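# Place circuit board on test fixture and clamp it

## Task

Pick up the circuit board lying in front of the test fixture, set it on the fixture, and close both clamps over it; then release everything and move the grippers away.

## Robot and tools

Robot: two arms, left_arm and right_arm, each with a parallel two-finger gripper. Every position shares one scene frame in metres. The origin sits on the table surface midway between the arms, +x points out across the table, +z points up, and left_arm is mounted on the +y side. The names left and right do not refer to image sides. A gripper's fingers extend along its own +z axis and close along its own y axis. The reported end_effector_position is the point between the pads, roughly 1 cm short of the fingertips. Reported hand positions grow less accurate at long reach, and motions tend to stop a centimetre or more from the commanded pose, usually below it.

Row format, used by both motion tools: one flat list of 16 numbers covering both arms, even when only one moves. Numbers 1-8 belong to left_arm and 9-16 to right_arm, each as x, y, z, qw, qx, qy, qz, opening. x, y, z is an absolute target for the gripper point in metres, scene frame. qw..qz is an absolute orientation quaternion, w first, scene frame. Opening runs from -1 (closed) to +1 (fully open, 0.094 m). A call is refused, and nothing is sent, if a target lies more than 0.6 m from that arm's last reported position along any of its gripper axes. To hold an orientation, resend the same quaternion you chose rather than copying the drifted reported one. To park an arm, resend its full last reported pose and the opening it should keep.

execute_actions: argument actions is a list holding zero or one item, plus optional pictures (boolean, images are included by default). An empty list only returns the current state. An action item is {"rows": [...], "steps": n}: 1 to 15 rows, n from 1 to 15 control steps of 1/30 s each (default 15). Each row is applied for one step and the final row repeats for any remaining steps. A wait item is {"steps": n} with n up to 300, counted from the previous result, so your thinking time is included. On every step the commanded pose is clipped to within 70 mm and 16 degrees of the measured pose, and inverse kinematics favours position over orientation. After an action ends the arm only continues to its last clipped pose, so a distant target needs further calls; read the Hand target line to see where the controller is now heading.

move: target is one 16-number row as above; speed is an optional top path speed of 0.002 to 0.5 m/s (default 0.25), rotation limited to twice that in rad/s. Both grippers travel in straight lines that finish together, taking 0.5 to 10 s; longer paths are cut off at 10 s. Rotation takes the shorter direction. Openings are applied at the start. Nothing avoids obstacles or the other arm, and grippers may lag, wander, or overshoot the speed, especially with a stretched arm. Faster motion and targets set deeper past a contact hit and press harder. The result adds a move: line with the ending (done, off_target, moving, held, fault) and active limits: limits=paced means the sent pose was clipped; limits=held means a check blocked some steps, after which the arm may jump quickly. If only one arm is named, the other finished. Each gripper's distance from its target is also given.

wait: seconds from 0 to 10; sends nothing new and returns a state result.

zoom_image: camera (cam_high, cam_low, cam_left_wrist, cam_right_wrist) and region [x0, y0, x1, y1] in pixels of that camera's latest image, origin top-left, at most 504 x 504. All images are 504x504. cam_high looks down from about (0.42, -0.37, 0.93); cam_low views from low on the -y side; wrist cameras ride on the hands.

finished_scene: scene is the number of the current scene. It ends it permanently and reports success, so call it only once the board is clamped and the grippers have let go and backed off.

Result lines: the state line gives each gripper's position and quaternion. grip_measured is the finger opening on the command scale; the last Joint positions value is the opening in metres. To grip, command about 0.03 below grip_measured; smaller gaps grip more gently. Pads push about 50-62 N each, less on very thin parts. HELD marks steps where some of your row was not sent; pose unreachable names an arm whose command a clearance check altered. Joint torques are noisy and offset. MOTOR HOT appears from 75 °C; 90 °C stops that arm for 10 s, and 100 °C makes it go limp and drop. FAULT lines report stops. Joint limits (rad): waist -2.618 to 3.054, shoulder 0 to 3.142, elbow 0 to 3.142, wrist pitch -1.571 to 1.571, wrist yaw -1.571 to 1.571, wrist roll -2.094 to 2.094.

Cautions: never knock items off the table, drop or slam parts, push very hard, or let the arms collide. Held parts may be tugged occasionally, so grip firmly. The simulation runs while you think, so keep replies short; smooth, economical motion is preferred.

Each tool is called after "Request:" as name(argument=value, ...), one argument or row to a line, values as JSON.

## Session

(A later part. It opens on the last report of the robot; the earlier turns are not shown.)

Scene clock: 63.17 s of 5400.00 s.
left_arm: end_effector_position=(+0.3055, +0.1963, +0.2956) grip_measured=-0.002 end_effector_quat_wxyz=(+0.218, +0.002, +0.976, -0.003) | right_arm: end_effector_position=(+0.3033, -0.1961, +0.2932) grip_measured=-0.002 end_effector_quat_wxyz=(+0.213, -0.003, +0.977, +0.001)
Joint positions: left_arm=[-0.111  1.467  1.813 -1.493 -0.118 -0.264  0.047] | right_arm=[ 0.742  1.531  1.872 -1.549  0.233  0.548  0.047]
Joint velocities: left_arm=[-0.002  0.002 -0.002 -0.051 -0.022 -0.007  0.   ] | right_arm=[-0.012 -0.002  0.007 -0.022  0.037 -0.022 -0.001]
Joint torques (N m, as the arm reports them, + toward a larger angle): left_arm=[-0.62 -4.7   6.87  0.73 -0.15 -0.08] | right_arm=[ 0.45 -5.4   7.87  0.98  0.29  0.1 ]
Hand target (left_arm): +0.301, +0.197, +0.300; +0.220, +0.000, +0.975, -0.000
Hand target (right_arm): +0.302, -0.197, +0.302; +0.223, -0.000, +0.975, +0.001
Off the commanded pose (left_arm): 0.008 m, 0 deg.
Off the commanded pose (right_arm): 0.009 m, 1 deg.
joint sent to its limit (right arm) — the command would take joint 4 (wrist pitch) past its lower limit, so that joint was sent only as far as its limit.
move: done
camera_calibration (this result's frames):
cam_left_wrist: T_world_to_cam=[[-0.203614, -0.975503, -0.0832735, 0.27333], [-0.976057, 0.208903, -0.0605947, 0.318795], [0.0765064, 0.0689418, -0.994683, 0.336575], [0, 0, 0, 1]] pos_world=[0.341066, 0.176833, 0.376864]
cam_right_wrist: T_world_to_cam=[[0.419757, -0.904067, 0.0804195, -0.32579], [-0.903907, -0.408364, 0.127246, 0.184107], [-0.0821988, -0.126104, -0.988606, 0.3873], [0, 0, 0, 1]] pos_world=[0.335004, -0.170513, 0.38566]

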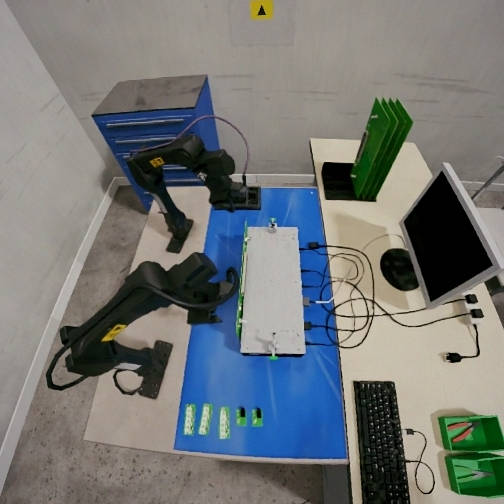

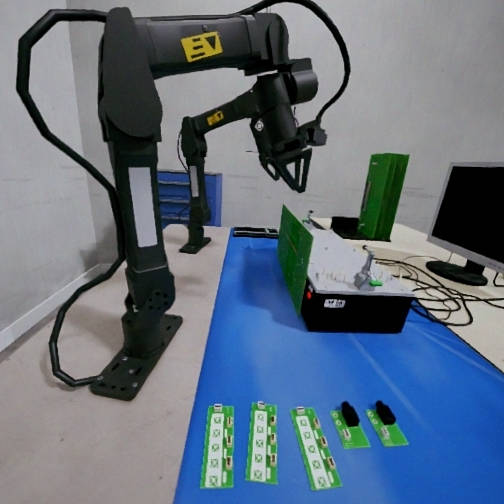

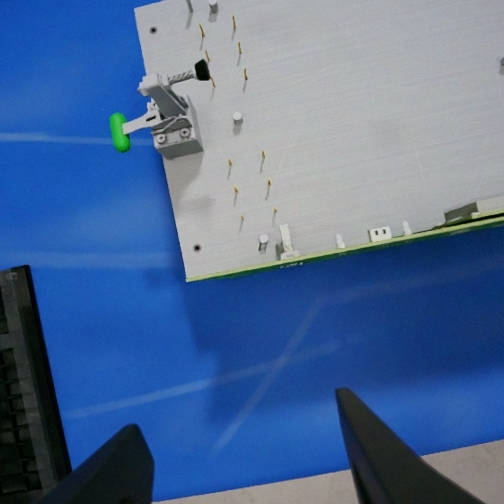

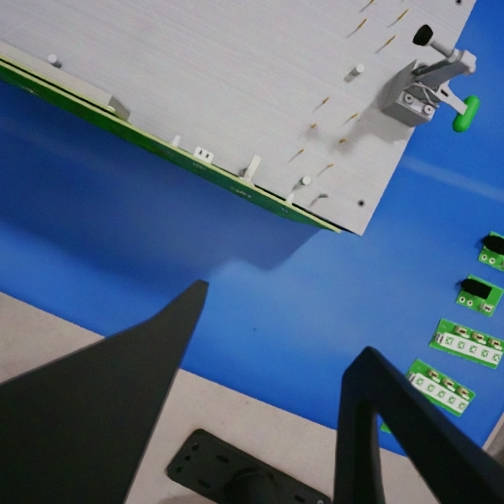

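Request:
move(
  target=[0.34,0.205,0.22,0,0.707,0.707,0,-0.2,0.34,-0.228,0.22,0,0.707,0.707,0,-0.2],
  speed=0.15,
)

Scene clock: 84.57 s of 5400.00 s.
left_arm: end_effector_position=(+0.3381, +0.2089, +0.2190) grip_measured=-0.198 end_effector_quat_wxyz=(+0.060, +0.699, +0.712, +0.036) | right_arm: end_effector_position=(+0.3437, -0.2262, +0.2307) grip_measured=-0.198 end_effector_quat_wxyz=(+0.044, +0.697, +0.712, +0.073)
Joint positions: left_arm=[ 0.022  1.735  1.842 -1.538  0.01   1.391  0.038] | right_arm=[ 0.483  1.722  1.872 -1.551  0.015  1.885  0.038]
Joint velocities: left_arm=[-0.012 -0.012 -0.002 -0.037 -0.066  0.007 -0.   ] | right_arm=[-0.007 -0.012  0.012 -0.037 -0.022 -0.022 -0.001]
Joint torques (N m, as the arm reports them, + toward a larger angle): left_arm=[-0.91 -5.13  7.67  0.25  0.04  0.04] | right_arm=[-0.73 -6.    3.99  0.65 -0.11  0.17]
Hand target (left_arm): +0.339, +0.206, +0.219; +0.054, +0.706, +0.705, +0.034
Hand target (right_arm): +0.339, -0.230, +0.219; +0.029, +0.705, +0.707, +0.051
Off the commanded pose (left_arm): 0.004 m, 8 deg.
Off the commanded pose (right_arm): 0.011 m, 10 deg.
joint sent to its limit (left arm) — the command would take joint 4 (wrist pitch) past its lower limit, so that joint was sent only as far as its limit.
joint sent to its limit (right arm) — the command would take joint 4 (wrist pitch) past its lower limit, so that joint was sent only as far as its limit.
After step 90, 12.57 s passed at rest.
move: off_target (left_arm, right_arm)
camera_calibration (this result's frames):
cam_left_wrist: T_world_to_cam=[[-0.971019, 0.197545, -0.134528, 0.311576], [0.138923, 0.924535, 0.354874, -0.27407], [0.194479, 0.325901, -0.925185, 0.148248], [0, 0, 0, 1]] pos_world=[0.31179, 0.143522, 0.276333]
cam_right_wrist: T_world_to_cam=[[-0.86765, -0.422385, -0.262247, 0.265528], [-0.497144, 0.74294, 0.448205, 0.262767], [0.00551879, 0.51926, -0.854598, 0.409986], [0, 0, 0, 1]] pos_world=[0.358756, -0.295955, 0.302233]

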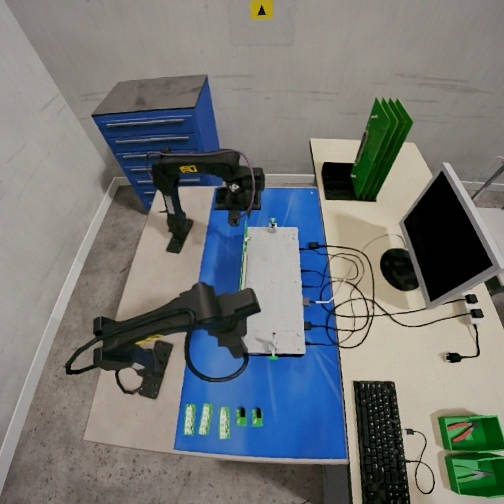

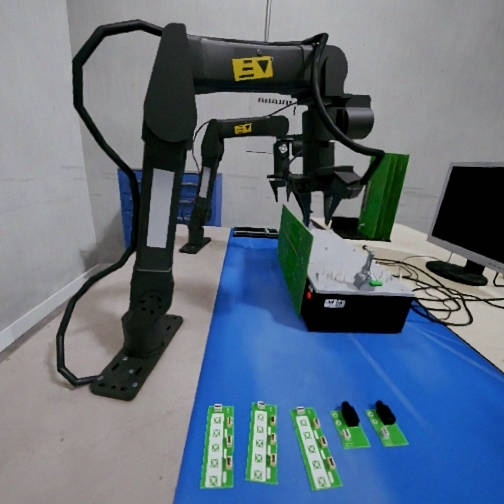

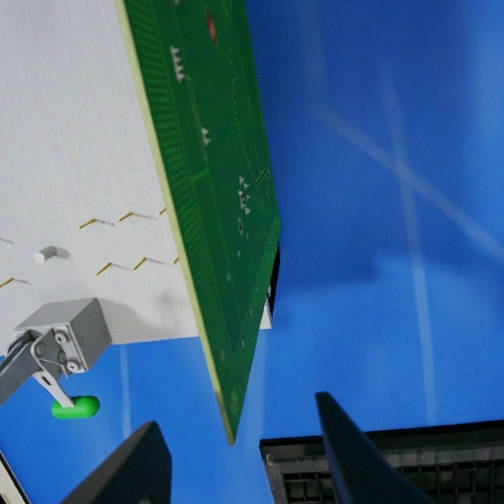

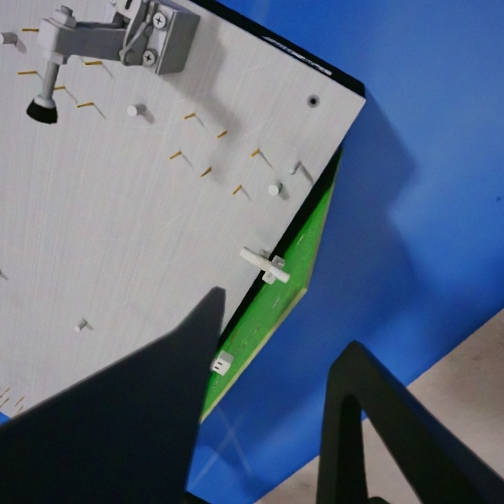

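Request:
move(
  target=[0.335,0.19,0.20,0.153,0.69,0.69,0.153,0,0.345,-0.215,0.20,0.153,0.69,0.69,0.153,0],
  speed=0.06,
)

Request:
move(
  target=[0.343,0.19,0.155,0.153,0.69,0.69,0.153,0,0.35,-0.215,0.155,0.153,0.69,0.69,0.153,0],
  speed=0.04,
)

Scene clock: 97.13 s of 5400.00 s.
left_arm: end_effector_position=(+0.3401, +0.1899, +0.1973) grip_measured=-0.002 end_effector_quat_wxyz=(+0.147, +0.692, +0.690, +0.151) | right_arm: end_effector_position=(+0.3496, -0.2127, +0.1991) grip_measured=-0.002 end_effector_quat_wxyz=(+0.144, +0.692, +0.690, +0.154)
Joint positions: left_arm=[-0.1    1.468  1.399 -1.092 -0.12   1.315  0.047] | right_arm=[ 0.592  1.499  1.436 -1.113  0.167  1.985  0.047]
Joint velocities: left_arm=[ 0.002 -0.002  0.002  0.007  0.051  0.051 -0.001] | right_arm=[-0.002  0.007  0.002  0.022 -0.022  0.066 -0.001]
Joint torques (N m, as the arm reports them, + toward a larger angle): left_arm=[-0.83 -6.84  5.74  0.82 -0.08 -0.1 ] | right_arm=[ 0.5  -7.69  5.24  1.22  0.29  0.05]
Hand target (left_arm): +0.335, +0.190, +0.200; +0.152, +0.690, +0.691, +0.154
Hand target (right_arm): +0.345, -0.215, +0.200; +0.152, +0.691, +0.689, +0.155
Off the commanded pose (left_arm): 0.006 m, 1 deg.
Off the commanded pose (right_arm): 0.005 m, 1 deg.
After step 90, 6.57 s passed at rest.
move: done
camera_calibration (this result's frames):
cam_left_wrist: T_world_to_cam=[[-0.891203, 0.220325, -0.396502, 0.334579], [0.0378719, 0.907203, 0.418984, -0.224117], [0.452021, 0.358384, -0.816847, 0.0188613], [0, 0, 0, 1]] pos_world=[0.298139, 0.122844, 0.241969]
cam_right_wrist: T_world_to_cam=[[-0.784425, -0.404862, -0.469855, 0.284088], [-0.571308, 0.766543, 0.29329, 0.33168], [0.241422, 0.498496, -0.832596, 0.284672], [0, 0, 0, 1]] pos_world=[0.343611, -0.281139, 0.273219]

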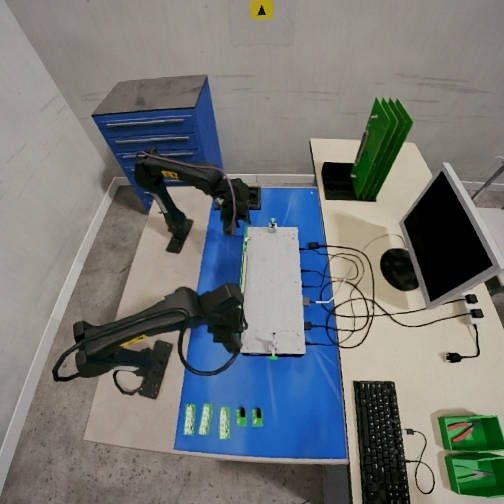

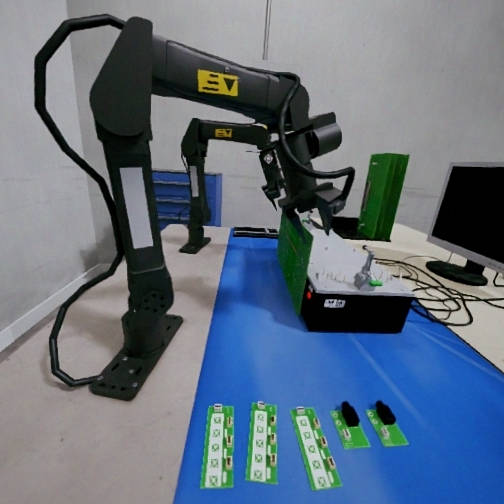

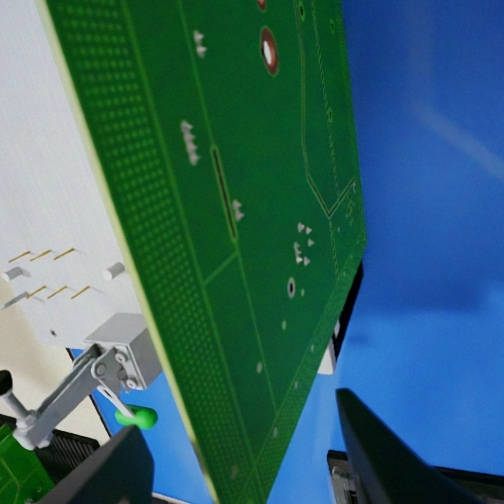

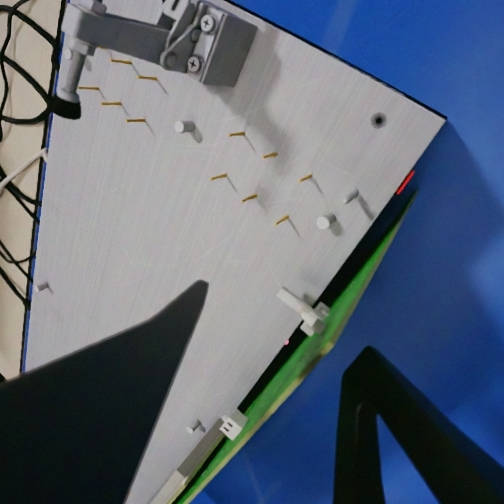

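Scene clock: 98.70 s of 5400.00 s.
left_arm: end_effector_position=(+0.3461, +0.1882, +0.1549) grip_measured=-0.002 end_effector_quat_wxyz=(+0.152, +0.691, +0.690, +0.154) | right_arm: end_effector_position=(+0.3531, -0.2112, +0.1540) grip_measured=-0.002 end_effector_quat_wxyz=(+0.145, +0.692, +0.690, +0.154)
Joint positions: left_arm=[-0.1    1.468  1.226 -0.908 -0.12   1.315  0.047] | right_arm=[ 0.592  1.499  1.256 -0.934  0.167  1.985  0.047]
Joint velocities: left_arm=[-0.007 -0.002 -0.002  0.007 -0.022 -0.081 -0.001] | right_arm=[ 0.007  0.017  0.002  0.037 -0.007  0.081 -0.001]
Joint torques (N m, as the arm reports them, + toward a larger angle): left_arm=[ 0.2  -6.37  5.79  0.83 -0.09 -0.02] | right_arm=[ 0.06 -7.59  5.52  1.17  0.28 -0.01]
Hand target (left_arm): +0.343, +0.190, +0.155; +0.153, +0.690, +0.690, +0.153
Hand target (right_arm): +0.350, -0.215, +0.155; +0.153, +0.690, +0.690, +0.153
Off the commanded pose (left_arm): 0.004 m, 0 deg.
Off the commanded pose (right_arm): 0.005 m, 1 deg.
move: done
camera_calibration (this result's frames):
cam_left_wrist: T_world_to_cam=[[-0.886937, 0.219086, -0.406626, 0.323775], [0.0334334, 0.908492, 0.416562, -0.203355], [0.460679, 0.35587, -0.8131, -0.0209227], [0, 0, 0, 1]] pos_world=[0.303606, 0.121257, 0.199353]
cam_right_wrist: T_world_to_cam=[[-0.784724, -0.405085, -0.469163, 0.266134], [-0.570971, 0.766993, 0.29277, 0.345794], [0.241247, 0.497622, -0.83317, 0.245478], [0, 0, 0, 1]] pos_world=[0.347059, -0.27957, 0.228147]

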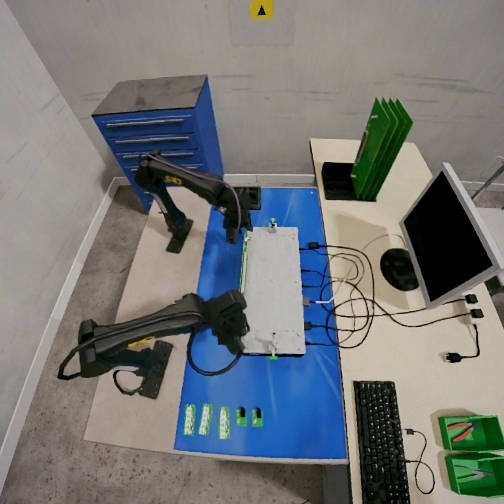

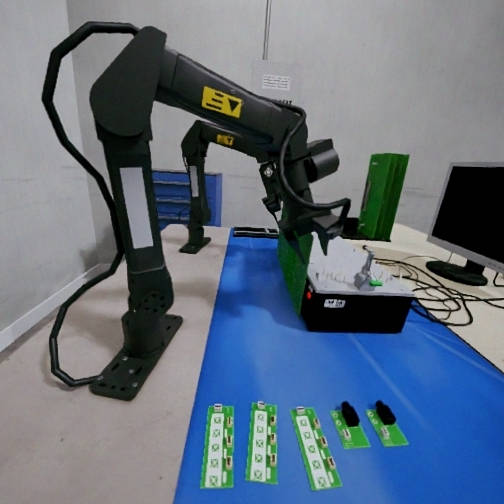

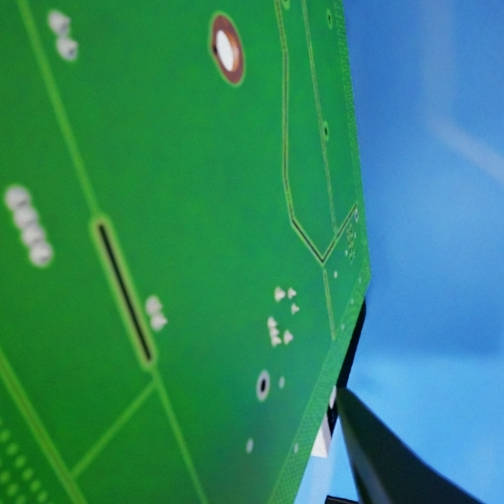

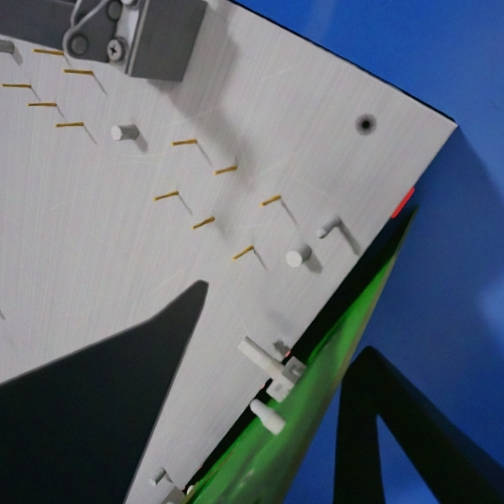

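Request:
move(
  target=[0.275,0.19,0.135,0.27,0.653,0.653,0.27,0,0.275,-0.215,0.135,0.27,0.653,0.653,0.27,0],
  speed=0.04,
)

Request:
move(
  target=[0.222,0.19,0.085,0.354,0.612,0.612,0.354,0,0.222,-0.215,0.085,0.354,0.612,0.612,0.354,0],
  speed=0.04,
)

Scene clock: 115.57 s of 5400.00 s.
left_arm: end_effector_position=(+0.2733, +0.1877, +0.1288) grip_measured=-0.002 end_effector_quat_wxyz=(+0.253, +0.667, +0.650, +0.261) | right_arm: end_effector_position=(+0.2778, -0.2108, +0.1371) grip_measured=-0.002 end_effector_quat_wxyz=(+0.254, +0.639, +0.671, +0.277)
Joint positions: left_arm=[-0.308  0.958  0.638 -0.57  -0.328  1.223  0.047] | right_arm=[ 0.882  1.004  0.683 -0.599  0.447  2.105  0.047]
Joint velocities: left_arm=[-0.017  0.002 -0.012  0.037 -0.022 -0.051  0.001] | right_arm=[ 0.012  0.007 -0.007 -0.007  0.022  0.007  0.001]
Joint torques (N m, as the arm reports them, + toward a larger angle): left_arm=[-0.52 -3.12  6.53  1.25 -0.34 -0.21] | right_arm=[ 0.4  -3.71  5.79  1.51  0.41  0.06]
Hand target (left_arm): +0.275, +0.189, +0.135; +0.269, +0.653, +0.655, +0.271
Hand target (right_arm): +0.275, -0.214, +0.136; +0.262, +0.639, +0.668, +0.279
Off the commanded pose (left_arm): 0.007 m, 3 deg.
Off the commanded pose (right_arm): 0.006 m, 3 deg.
joint sent to its limit (right arm) — the command would take joint 6 (wrist roll) past its upper limit, so that joint was sent only as far as its limit.
After step 90, 9.17 s passed at rest.
move: off_target (left_arm, right_arm)
camera_calibration (this result's frames):
cam_left_wrist: T_world_to_cam=[[-0.717845, 0.242669, -0.652542, 0.229802], [-0.0793293, 0.902671, 0.422956, -0.158458], [0.691669, 0.355383, -0.628727, -0.0952602], [0, 0, 0, 1]] pos_world=[0.21828, 0.121124, 0.157083]
cam_right_wrist: T_world_to_cam=[[-0.559945, -0.432274, -0.706825, 0.163718], [-0.67228, 0.735667, 0.0826665, 0.3578], [0.484253, 0.521473, -0.702542, 0.168946], [0, 0, 0, 1]] pos_world=[0.250403, -0.280552, 0.204834]

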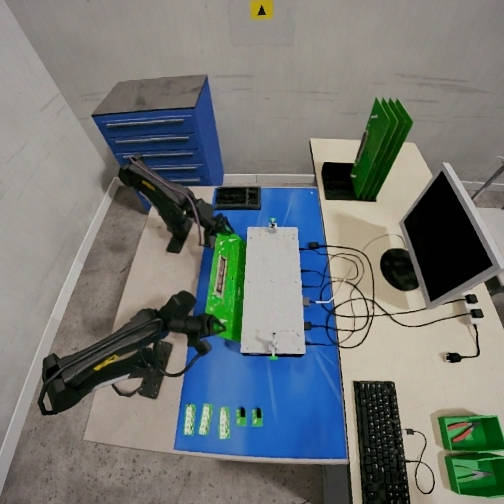

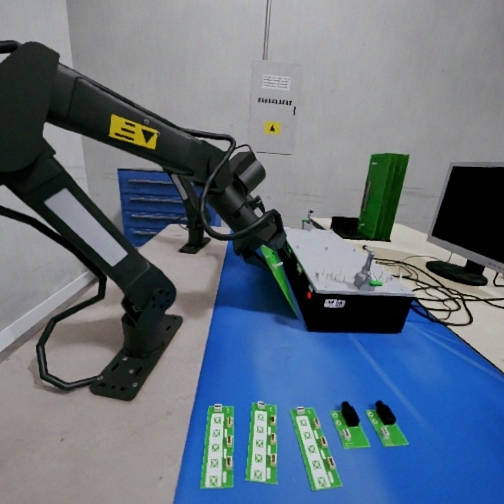

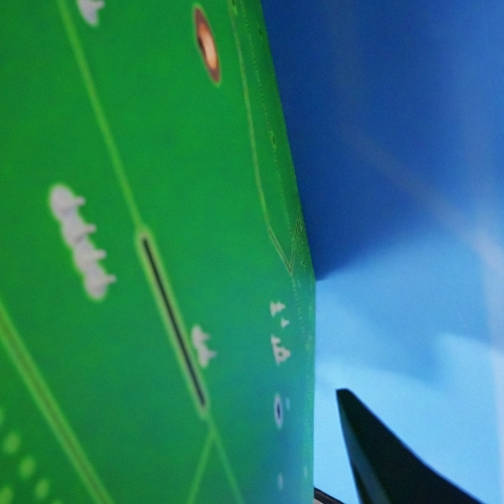

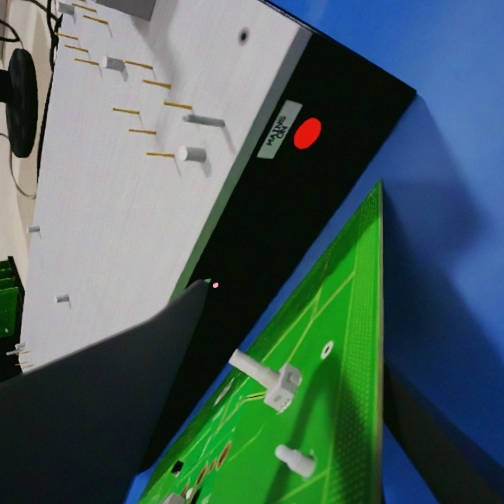

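Scene clock: 119.70 s of 5400.00 s.
left_arm: end_effector_position=(+0.2214, +0.1872, +0.0816) grip_measured=-0.001 end_effector_quat_wxyz=(+0.342, +0.624, +0.610, +0.349) | right_arm: end_effector_position=(+0.2215, -0.2128, +0.0836) grip_measured=-0.001 end_effector_quat_wxyz=(+0.311, +0.540, +0.684, +0.380)
Joint positions: left_arm=[-0.717  0.576  0.183 -0.384 -0.731  1.012  0.047] | right_arm=[ 1.236  0.588  0.185 -0.352  0.714  2.106  0.047]
Joint velocities: left_arm=[-0.027  0.007 -0.007  0.007  0.022 -0.022  0.001] | right_arm=[-0.017  0.002  0.002  0.066  0.051 -0.022 -0.   ]
Joint torques (N m, as the arm reports them, + toward a larger angle): left_arm=[-0.78 -1.15  6.53  1.24 -0.58 -0.17] | right_arm=[ 0.47 -1.24  6.36  1.73  0.57  0.07]
Hand target (left_arm): +0.222, +0.189, +0.085; +0.353, +0.611, +0.614, +0.354
Hand target (right_arm): +0.222, -0.215, +0.086; +0.319, +0.541, +0.673, +0.390
Off the commanded pose (left_arm): 0.004 m, 2 deg.
Off the commanded pose (right_arm): 0.003 m, 13 deg.
joint sent to its limit (right arm) — the command would take joint 6 (wrist roll) past its upper limit, so that joint was sent only as far as its limit.
move: off_target (right_arm)
camera_calibration (this result's frames):
cam_left_wrist: T_world_to_cam=[[-0.511921, 0.23949, -0.824974, 0.130892], [-0.190988, 0.904585, 0.381115, -0.114382], [0.837532, 0.352661, -0.417336, -0.137947], [0, 0, 0, 1]] pos_world=[0.160696, 0.120769, 0.0940048]
cam_right_wrist: T_world_to_cam=[[-0.280738, -0.498524, -0.820158, 0.0270308], [-0.786971, 0.608728, -0.100631, 0.339584], [0.54942, 0.61719, -0.563217, 0.154018], [0, 0, 0, 1]] pos_world=[0.190211, -0.288297, 0.143088]

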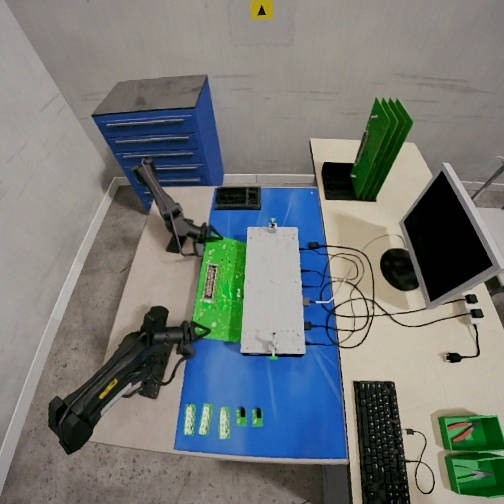

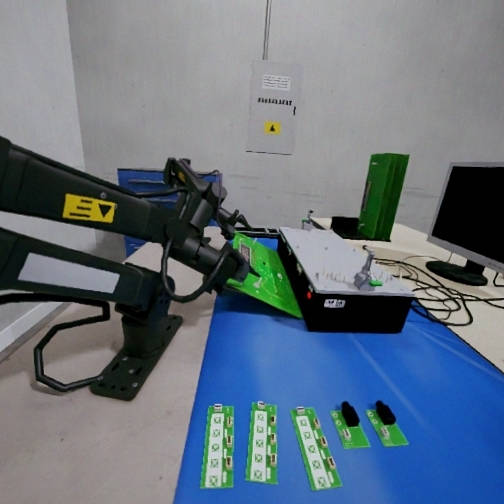

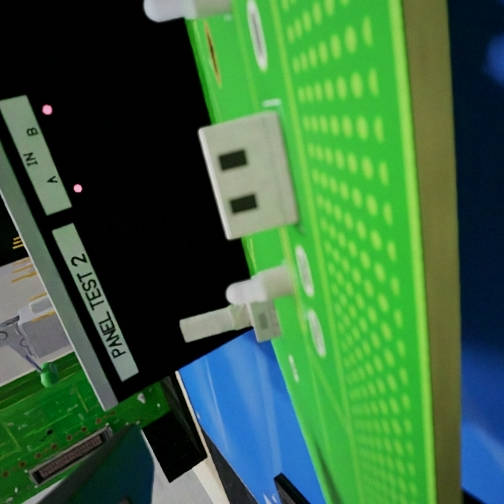

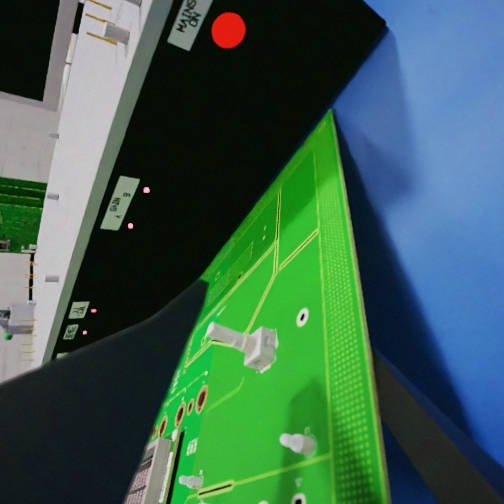

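Request:
move(
  target=[0.20,0.19,0.035,0.354,0.612,0.612,0.354,-0.4,0.20,-0.215,0.035,0.32,0.54,0.675,0.385,-0.4],
  speed=0.03,
)

Request:
move(
  target=[0.165,0.20,0.035,0.354,0.612,0.612,0.354,-0.4,0.165,-0.235,0.035,0.32,0.54,0.675,0.385,-0.4],
  speed=0.02,
)

Scene clock: 125.23 s of 5400.00 s.
left_arm: end_effector_position=(+0.2036, +0.1852, +0.0453) grip_measured=-0.398 end_effector_quat_wxyz=(+0.353, +0.622, +0.607, +0.345) | right_arm: end_effector_position=(+0.2060, -0.2137, +0.0483) grip_measured=-0.398 end_effector_quat_wxyz=(+0.297, +0.515, +0.708, +0.382)
Joint positions: left_arm=[-0.878  0.576  0.044 -0.331 -0.833  0.859  0.028] | right_arm=[ 1.303  0.518  0.049 -0.306  0.709  2.106  0.028]
Joint velocities: left_arm=[-0.012  0.012 -0.007  0.022 -0.066 -0.066  0.001] | right_arm=[-0.017  0.007  0.007 -0.037 -0.037 -0.037 -0.   ]
Joint torques (N m, as the arm reports them, + toward a larger angle): left_arm=[ 0.07  1.1   7.08  1.1  -0.39 -0.06] | right_arm=[-0.13  1.27  7.42  1.69  0.33  0.02]
Hand target (left_arm): +0.204, +0.186, +0.045; +0.353, +0.622, +0.607, +0.346
Hand target (right_arm): +0.207, -0.213, +0.050; +0.299, +0.516, +0.705, +0.385
Off the commanded pose (left_arm): 0.012 m, 2 deg.
Off the commanded pose (right_arm): 0.015 m, 5 deg.
After step 90, 0.53 s passed at rest.
move: held (left_arm, right_arm); limits=held; held on 21 of 60 steps (right_arm, left_arm), including the last (right_arm, left_arm)
pose unreachable (left arm): on one or more control steps of this call this arm could not follow its commanded pose, so it was not sent that pose on those steps. On the call's last step it was still not sent that pose. It may still have moved: this result reports where it is.
cause: the commanded pose would bring two parts of the arm too close to each other (its upper arm (the part past joint 2) and its wrist (the part past joint 5), with joints 3 (elbow) to 5 (wrist yaw) between them).
pose unreachable (right arm): on one or more control steps of this call this arm could not follow its commanded pose, so it was not sent that pose on those steps. On the call's last step it was still not sent that pose. It may still have moved: this result reports where it is.
cause: the commanded pose would bring two parts of the arm too close to each other (its upper arm (the part past joint 2) and its wrist (the part past joint 5), with joints 3 (elbow) to 5 (wrist yaw) between them).
camera_calibration (this result's frames):
cam_left_wrist: T_world_to_cam=[[-0.498535, 0.230216, -0.835741, 0.0917723], [-0.184147, 0.913963, 0.361611, -0.10439], [0.847085, 0.334175, -0.413248, -0.136134], [0, 0, 0, 1]] pos_world=[0.141846, 0.119773, 0.0581892]
cam_right_wrist: T_world_to_cam=[[-0.253823, -0.530591, -0.808732, -0.019708], [-0.82924, 0.549792, -0.100447, 0.320521], [0.497931, 0.645137, -0.579537, 0.160549], [0, 0, 0, 1]] pos_world=[0.180844, -0.290253, 0.109301]

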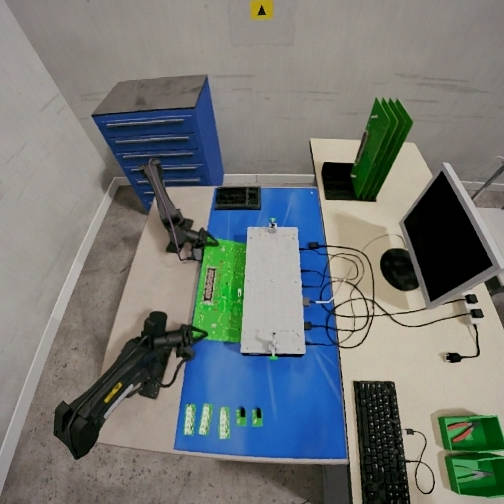

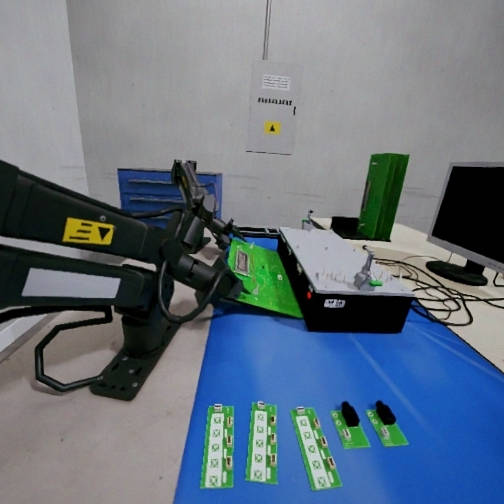

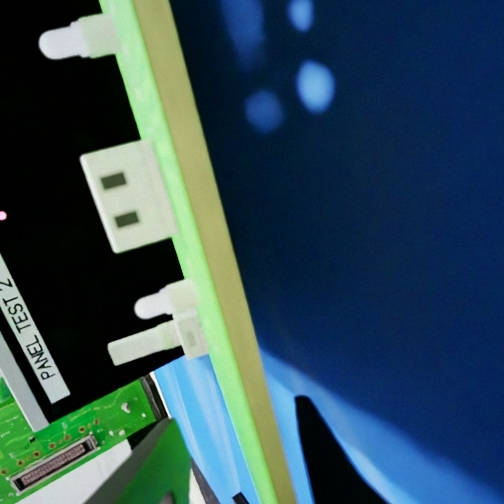

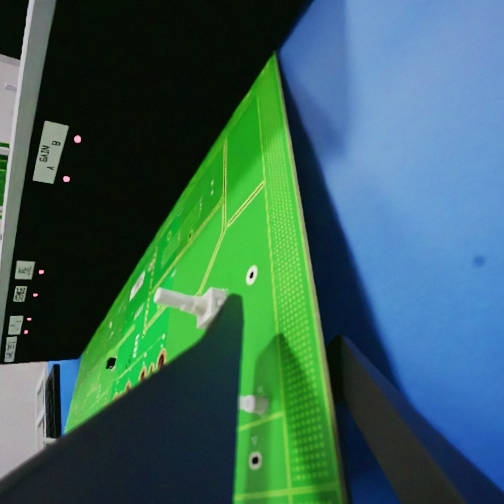

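Scene clock: 128.10 s of 5400.00 s.
left_arm: end_effector_position=(+0.2001, +0.1825, +0.0436) grip_measured=-0.398 end_effector_quat_wxyz=(+0.355, +0.627, +0.604, +0.341) | right_arm: end_effector_position=(+0.2044, -0.2147, +0.0465) grip_measured=-0.398 end_effector_quat_wxyz=(+0.296, +0.513, +0.712, +0.378)
Joint positions: left_arm=[-0.91   0.576  0.044 -0.351 -0.839  0.833  0.028] | right_arm=[ 1.305  0.508  0.049 -0.326  0.704  2.106  0.028]
Joint velocities: left_arm=[-0.017  0.007 -0.007 -0.022  0.022 -0.007  0.   ] | right_arm=[ 0.002 -0.012 -0.012 -0.022 -0.066 -0.007 -0.   ]
Joint torques (N m, as the arm reports them, + toward a larger angle): left_arm=[ 0.11  1.31  6.88  1.08 -0.41 -0.04] | right_arm=[-0.12  1.36  7.36  1.66  0.32  0.01]
Hand target (left_arm): +0.200, +0.183, +0.044; +0.355, +0.627, +0.604, +0.341
Hand target (right_arm): +0.205, -0.215, +0.047; +0.297, +0.514, +0.710, +0.380
Off the commanded pose (left_arm): 0.040 m, 3 deg.
Off the commanded pose (right_arm): 0.046 m, 6 deg.
move: held (left_arm, right_arm); limits=held; held on 72 of 79 steps (right_arm, left_arm), including the last (right_arm, left_arm)
pose unreachable (left arm): on one or more control steps of this call this arm could not follow its commanded pose, so it was not sent that pose on those steps. On the call's last step it was still not sent that pose. It may still have moved: this result reports where it is.
cause: the commanded pose would bring two parts of the arm too close to each other (its upper arm (the part past joint 2) and its wrist (the part past joint 5), with joints 3 (elbow) to 5 (wrist yaw) between them).
pose unreachable (right arm): on one or more control steps of this call this arm could not follow its commanded pose, so it was not sent that pose on those steps. On the call's last step it was still not sent that pose. It may still have moved: this result reports where it is.
cause: the commanded pose would bring two parts of the arm too close to each other (its upper arm (the part past joint 2) and its wrist (the part past joint 5), with joints 3 (elbow) to 5 (wrist yaw) between them).
camera_calibration (this result's frames):
cam_left_wrist: T_world_to_cam=[[-0.499755, 0.236002, -0.833396, 0.0883278], [-0.169068, 0.91708, 0.361083, -0.105496], [0.849506, 0.321353, -0.418415, -0.130948], [0, 0, 0, 1]] pos_world=[0.137548, 0.117983, 0.056914]
cam_right_wrist: T_world_to_cam=[[-0.256615, -0.538551, -0.802566, -0.0234845], [-0.833149, 0.544159, -0.0987564, 0.319055], [0.489909, 0.643315, -0.588333, 0.162634], [0, 0, 0, 1]] pos_world=[0.180118, -0.290889, 0.108344]

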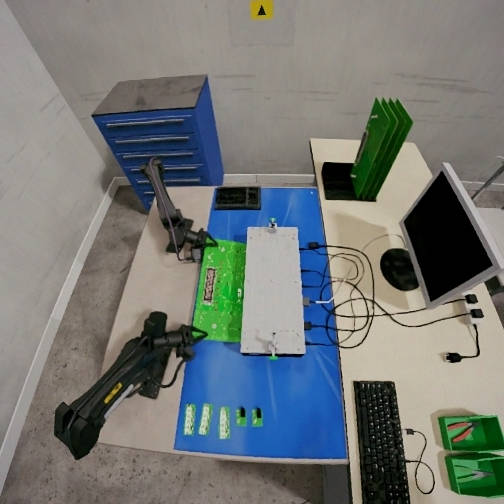

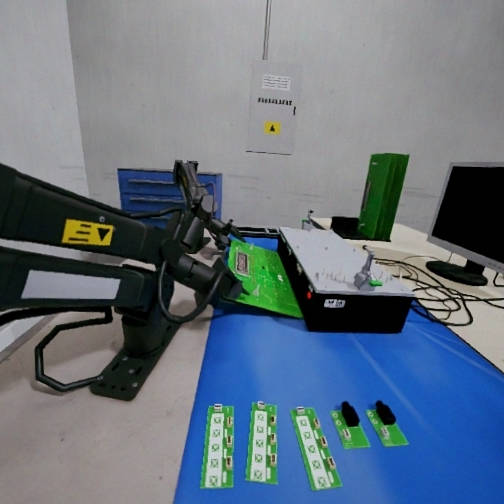

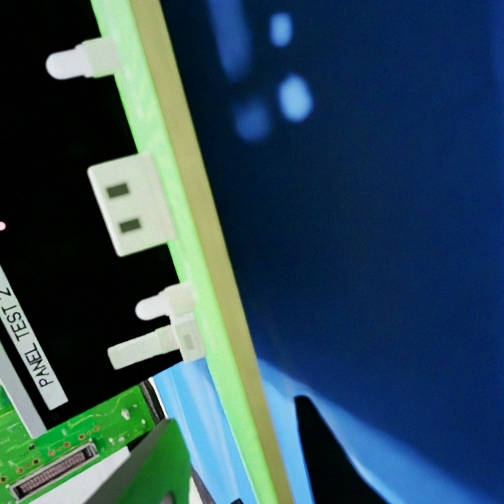

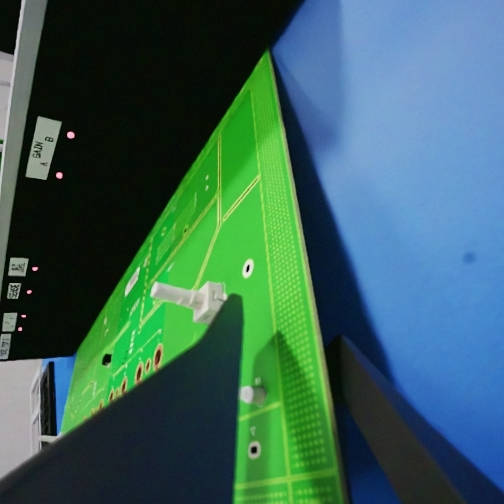

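Request:
move(
  target=[0.195,0.195,0.03,0.213,0.674,0.674,0.213,-0.3,0.195,-0.222,0.03,0.213,0.674,0.674,0.213,-0.3],
  speed=0.02,
)

Scene clock: 143.20 s of 5400.00 s.
left_arm: end_effector_position=(+0.1941, +0.1904, +0.0301) grip_measured=-0.300 end_effector_quat_wxyz=(+0.251, +0.669, +0.659, +0.235) | right_arm: end_effector_position=(+0.1979, -0.2222, +0.0303) grip_measured=-0.298 end_effector_quat_wxyz=(+0.189, +0.580, +0.744, +0.273)
Joint positions: left_arm=[-0.59   0.692  0.206 -0.523 -0.447  0.944  0.033] | right_arm=[ 1.028  0.702  0.215 -0.49   0.35   2.098  0.033]
Joint velocities: left_arm=[-0.012  0.002 -0.007 -0.022  0.022 -0.007  0.001] | right_arm=[-0.002 -0.002  0.002 -0.037 -0.037 -0.007  0.001]
Joint torques (N m, as the arm reports them, + toward a larger angle): left_arm=[ 1.32  2.3   8.25  0.97 -0.33  0.02] | right_arm=[-0.69  2.25  9.19  1.27 -0.03  0.14]
Hand target (left_arm): +0.196, +0.192, +0.032; +0.243, +0.669, +0.661, +0.238
Hand target (right_arm): +0.198, -0.221, +0.032; +0.178, +0.589, +0.742, +0.267
Off the commanded pose (left_arm): 0.005 m, 5 deg.
Off the commanded pose (right_arm): 0.003 m, 15 deg.
joint sent to its limit (right arm) — the command would take joint 6 (wrist roll) past its upper limit, so that joint was sent only as far as its limit.
After step 90, 1.90 s passed at rest.
move: off_target (left_arm, right_arm; path cut at 10 s)
camera_calibration (this result's frames):
cam_left_wrist: T_world_to_cam=[[-0.744057, 0.223199, -0.629731, 0.116004], [-0.0582109, 0.917306, 0.393904, -0.131525], [0.665575, 0.329745, -0.669536, -0.0923479], [0, 0, 0, 1]] pos_world=[0.140122, 0.125208, 0.0630295]
cam_right_wrist: T_world_to_cam=[[-0.524175, -0.53973, -0.658736, 0.00609766], [-0.798223, 0.580952, 0.15917, 0.309591], [0.296785, 0.609251, -0.735345, 0.196173], [0, 0, 0, 1]] pos_world=[0.192098, -0.296085, 0.098994]

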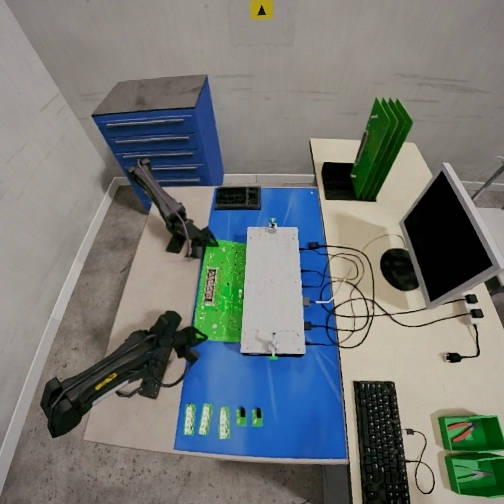

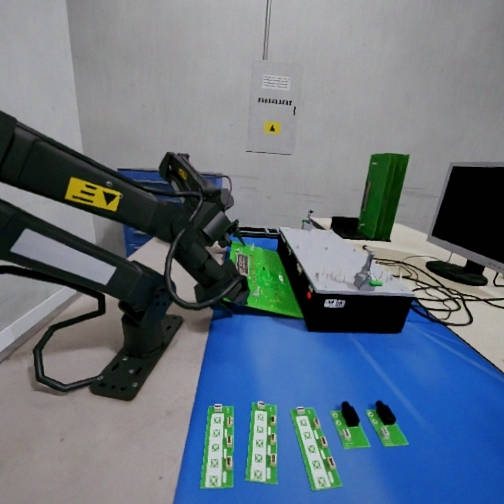

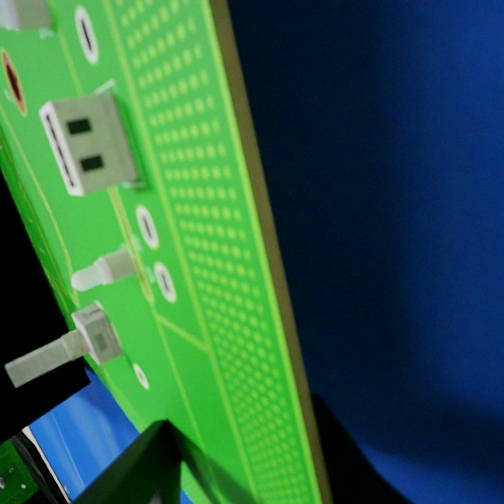

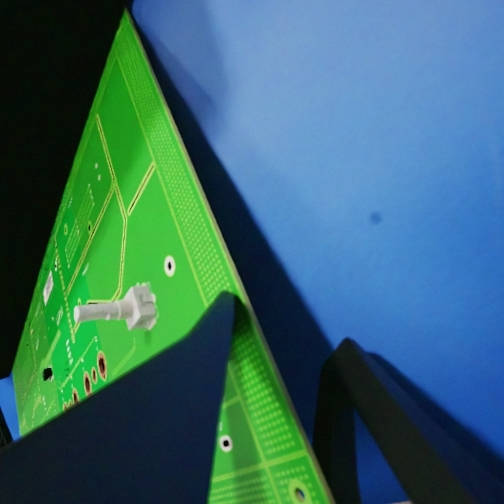

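Request:
move(
  target=[0.19,0.245,0.028,0.24,0.669,0.66,0.238,-0.1,0.193,-0.275,0.028,0.18,0.59,0.74,0.267,-0.1],
  speed=0.02,
)

Request:
move(
  target=[0.21,0.24,0.15,0.22,0,0.975,0,0,0.21,-0.27,0.15,0.22,0,0.975,0,0],
  speed=0.15,
)

Scene clock: 150.57 s of 5400.00 s.
left_arm: end_effector_position=(+0.1907, +0.2451, +0.0288) grip_measured=-0.101 end_effector_quat_wxyz=(+0.233, +0.670, +0.663, +0.239) | right_arm: end_effector_position=(+0.1971, -0.2727, +0.0352) grip_measured=-0.101 end_effector_quat_wxyz=(+0.182, +0.592, +0.737, +0.271)
Joint positions: left_arm=[-0.093  0.411  0.166 -0.664 -0.176  1.367  0.042] | right_arm=[ 0.562  0.396  0.197 -0.711  0.071  1.746  0.042]
Joint velocities: left_arm=[-0.012 -0.007 -0.002  0.007  0.037  0.007  0.   ] | right_arm=[ 0.002 -0.002 -0.007 -0.051 -0.037  0.022 -0.001]
Joint torques (N m, as the arm reports them, + toward a larger angle): left_arm=[ 0.88 -0.25  6.38  1.1   0.01  0.  ] | right_arm=[-0.63 -0.36  5.77  1.44 -0.08 -0.09]
Hand target (left_arm): +0.190, +0.245, +0.028; +0.239, +0.670, +0.661, +0.239
Hand target (right_arm): +0.192, -0.275, +0.027; +0.178, +0.592, +0.741, +0.264
Off the commanded pose (left_arm): 0.001 m, 1 deg.
Off the commanded pose (right_arm): 0.009 m, 1 deg.
After step 90, 1.17 s passed at rest.
move: done
camera_calibration (this result's frames):
cam_left_wrist: T_world_to_cam=[[-0.760709, 0.228908, -0.60739, 0.101505], [-0.0627, 0.905462, 0.419771, -0.17828], [0.646057, 0.357407, -0.674441, -0.111849], [0, 0, 0, 1]] pos_world=[0.138298, 0.178166, 0.0610543]
cam_right_wrist: T_world_to_cam=[[-0.548346, -0.518844, -0.655833, -0.0079688], [-0.781196, 0.597673, 0.18033, 0.337904], [0.298411, 0.611218, -0.733051, 0.230912], [0, 0, 0, 1]] pos_world=[0.190693, -0.347229, 0.10311]

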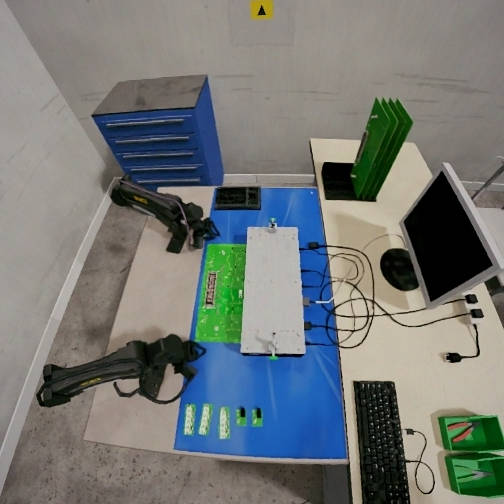

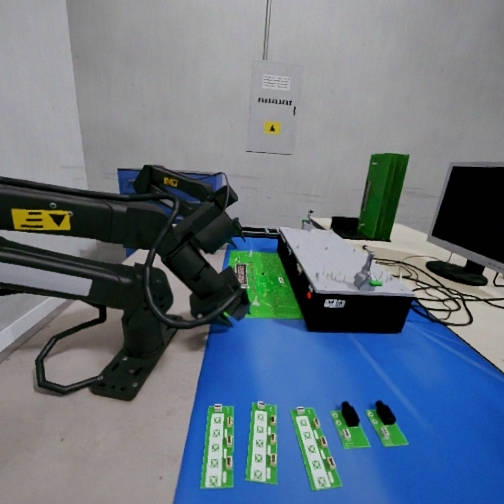

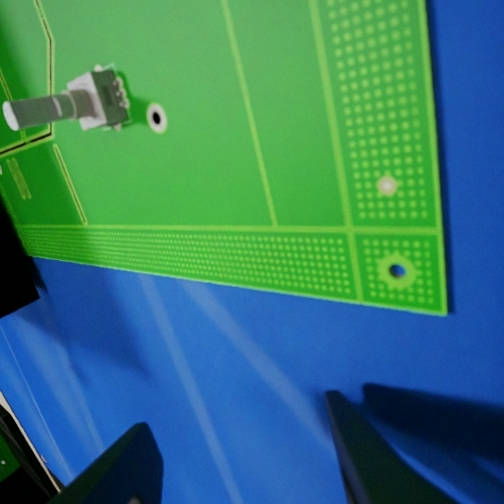

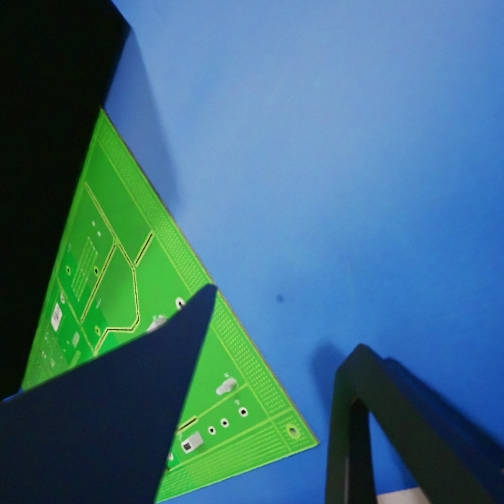

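Scene clock: 156.33 s of 5400.00 s.
left_arm: end_effector_position=(+0.2111, +0.2400, +0.1481) grip_measured=-0.002 end_effector_quat_wxyz=(+0.229, +0.009, +0.973, +0.001) | right_arm: end_effector_position=(+0.2082, -0.2704, +0.1417) grip_measured=-0.002 end_effector_quat_wxyz=(+0.217, +0.006, +0.976, +0.003)
Joint positions: left_arm=[-0.009  0.863  0.828 -1.081 -0.083 -0.153  0.047] | right_arm=[ 0.684  0.869  0.82  -1.137  0.216  0.509  0.047]
Joint velocities: left_arm=[ 0.032 -0.002  0.002 -0.007 -0.037 -0.022  0.   ] | right_arm=[ 0.022  0.002 -0.012 -0.037 -0.051 -0.007 -0.   ]
Joint torques (N m, as the arm reports them, + toward a larger angle): left_arm=[ 0.73  1.18  8.31  0.7   0.06 -0.14] | right_arm=[ 0.51  0.82  9.4   0.96  0.27 -0.01]
Hand target (left_arm): +0.211, +0.240, +0.150; +0.220, +0.001, +0.975, -0.001
Hand target (right_arm): +0.211, -0.269, +0.150; +0.223, -0.001, +0.975, -0.002
Off the commanded pose (left_arm): 0.002 m, 1 deg.
Off the commanded pose (right_arm): 0.009 m, 1 deg.
move: done
camera_calibration (this result's frames):
cam_left_wrist: T_world_to_cam=[[-0.213348, -0.972036, -0.0981213, 0.287921], [-0.971828, 0.221448, -0.0806945, 0.207732], [0.100167, 0.078141, -0.991897, 0.186434], [0, 0, 0, 1]] pos_world=[0.244632, 0.2193, 0.229938]
cam_right_wrist: T_world_to_cam=[[0.403627, -0.911687, 0.0768878, -0.339042], [-0.911878, -0.394009, 0.115045, 0.0943454], [-0.0745908, -0.116548, -0.99038, 0.22158], [0, 0, 0, 1]] pos_world=[0.239406, -0.246103, 0.234662]

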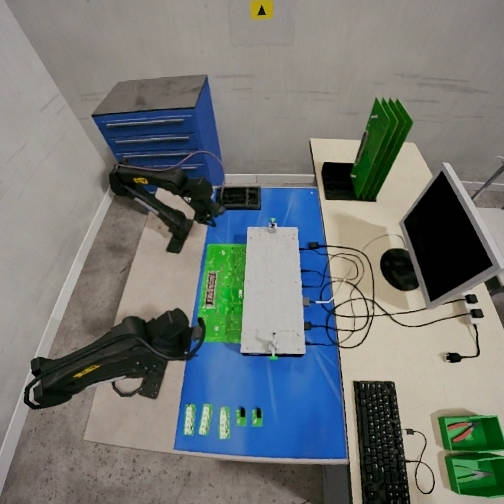

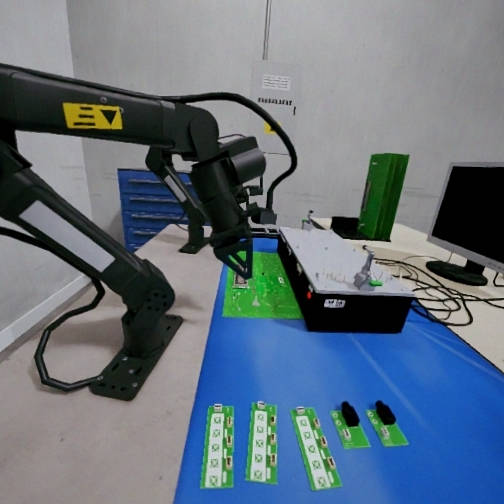

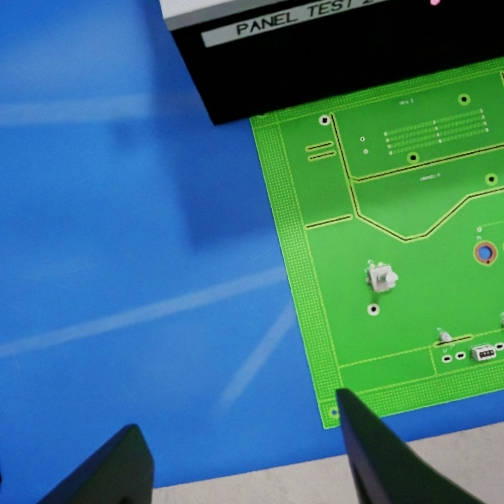

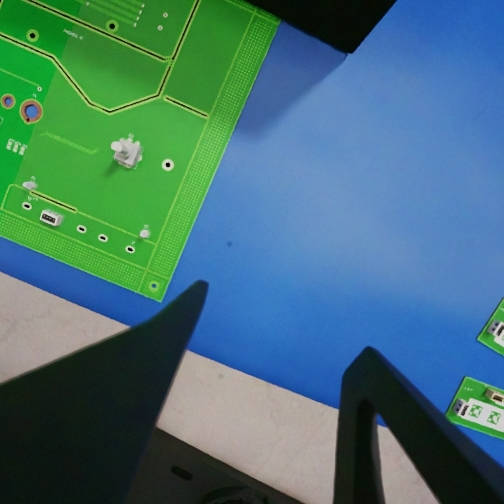

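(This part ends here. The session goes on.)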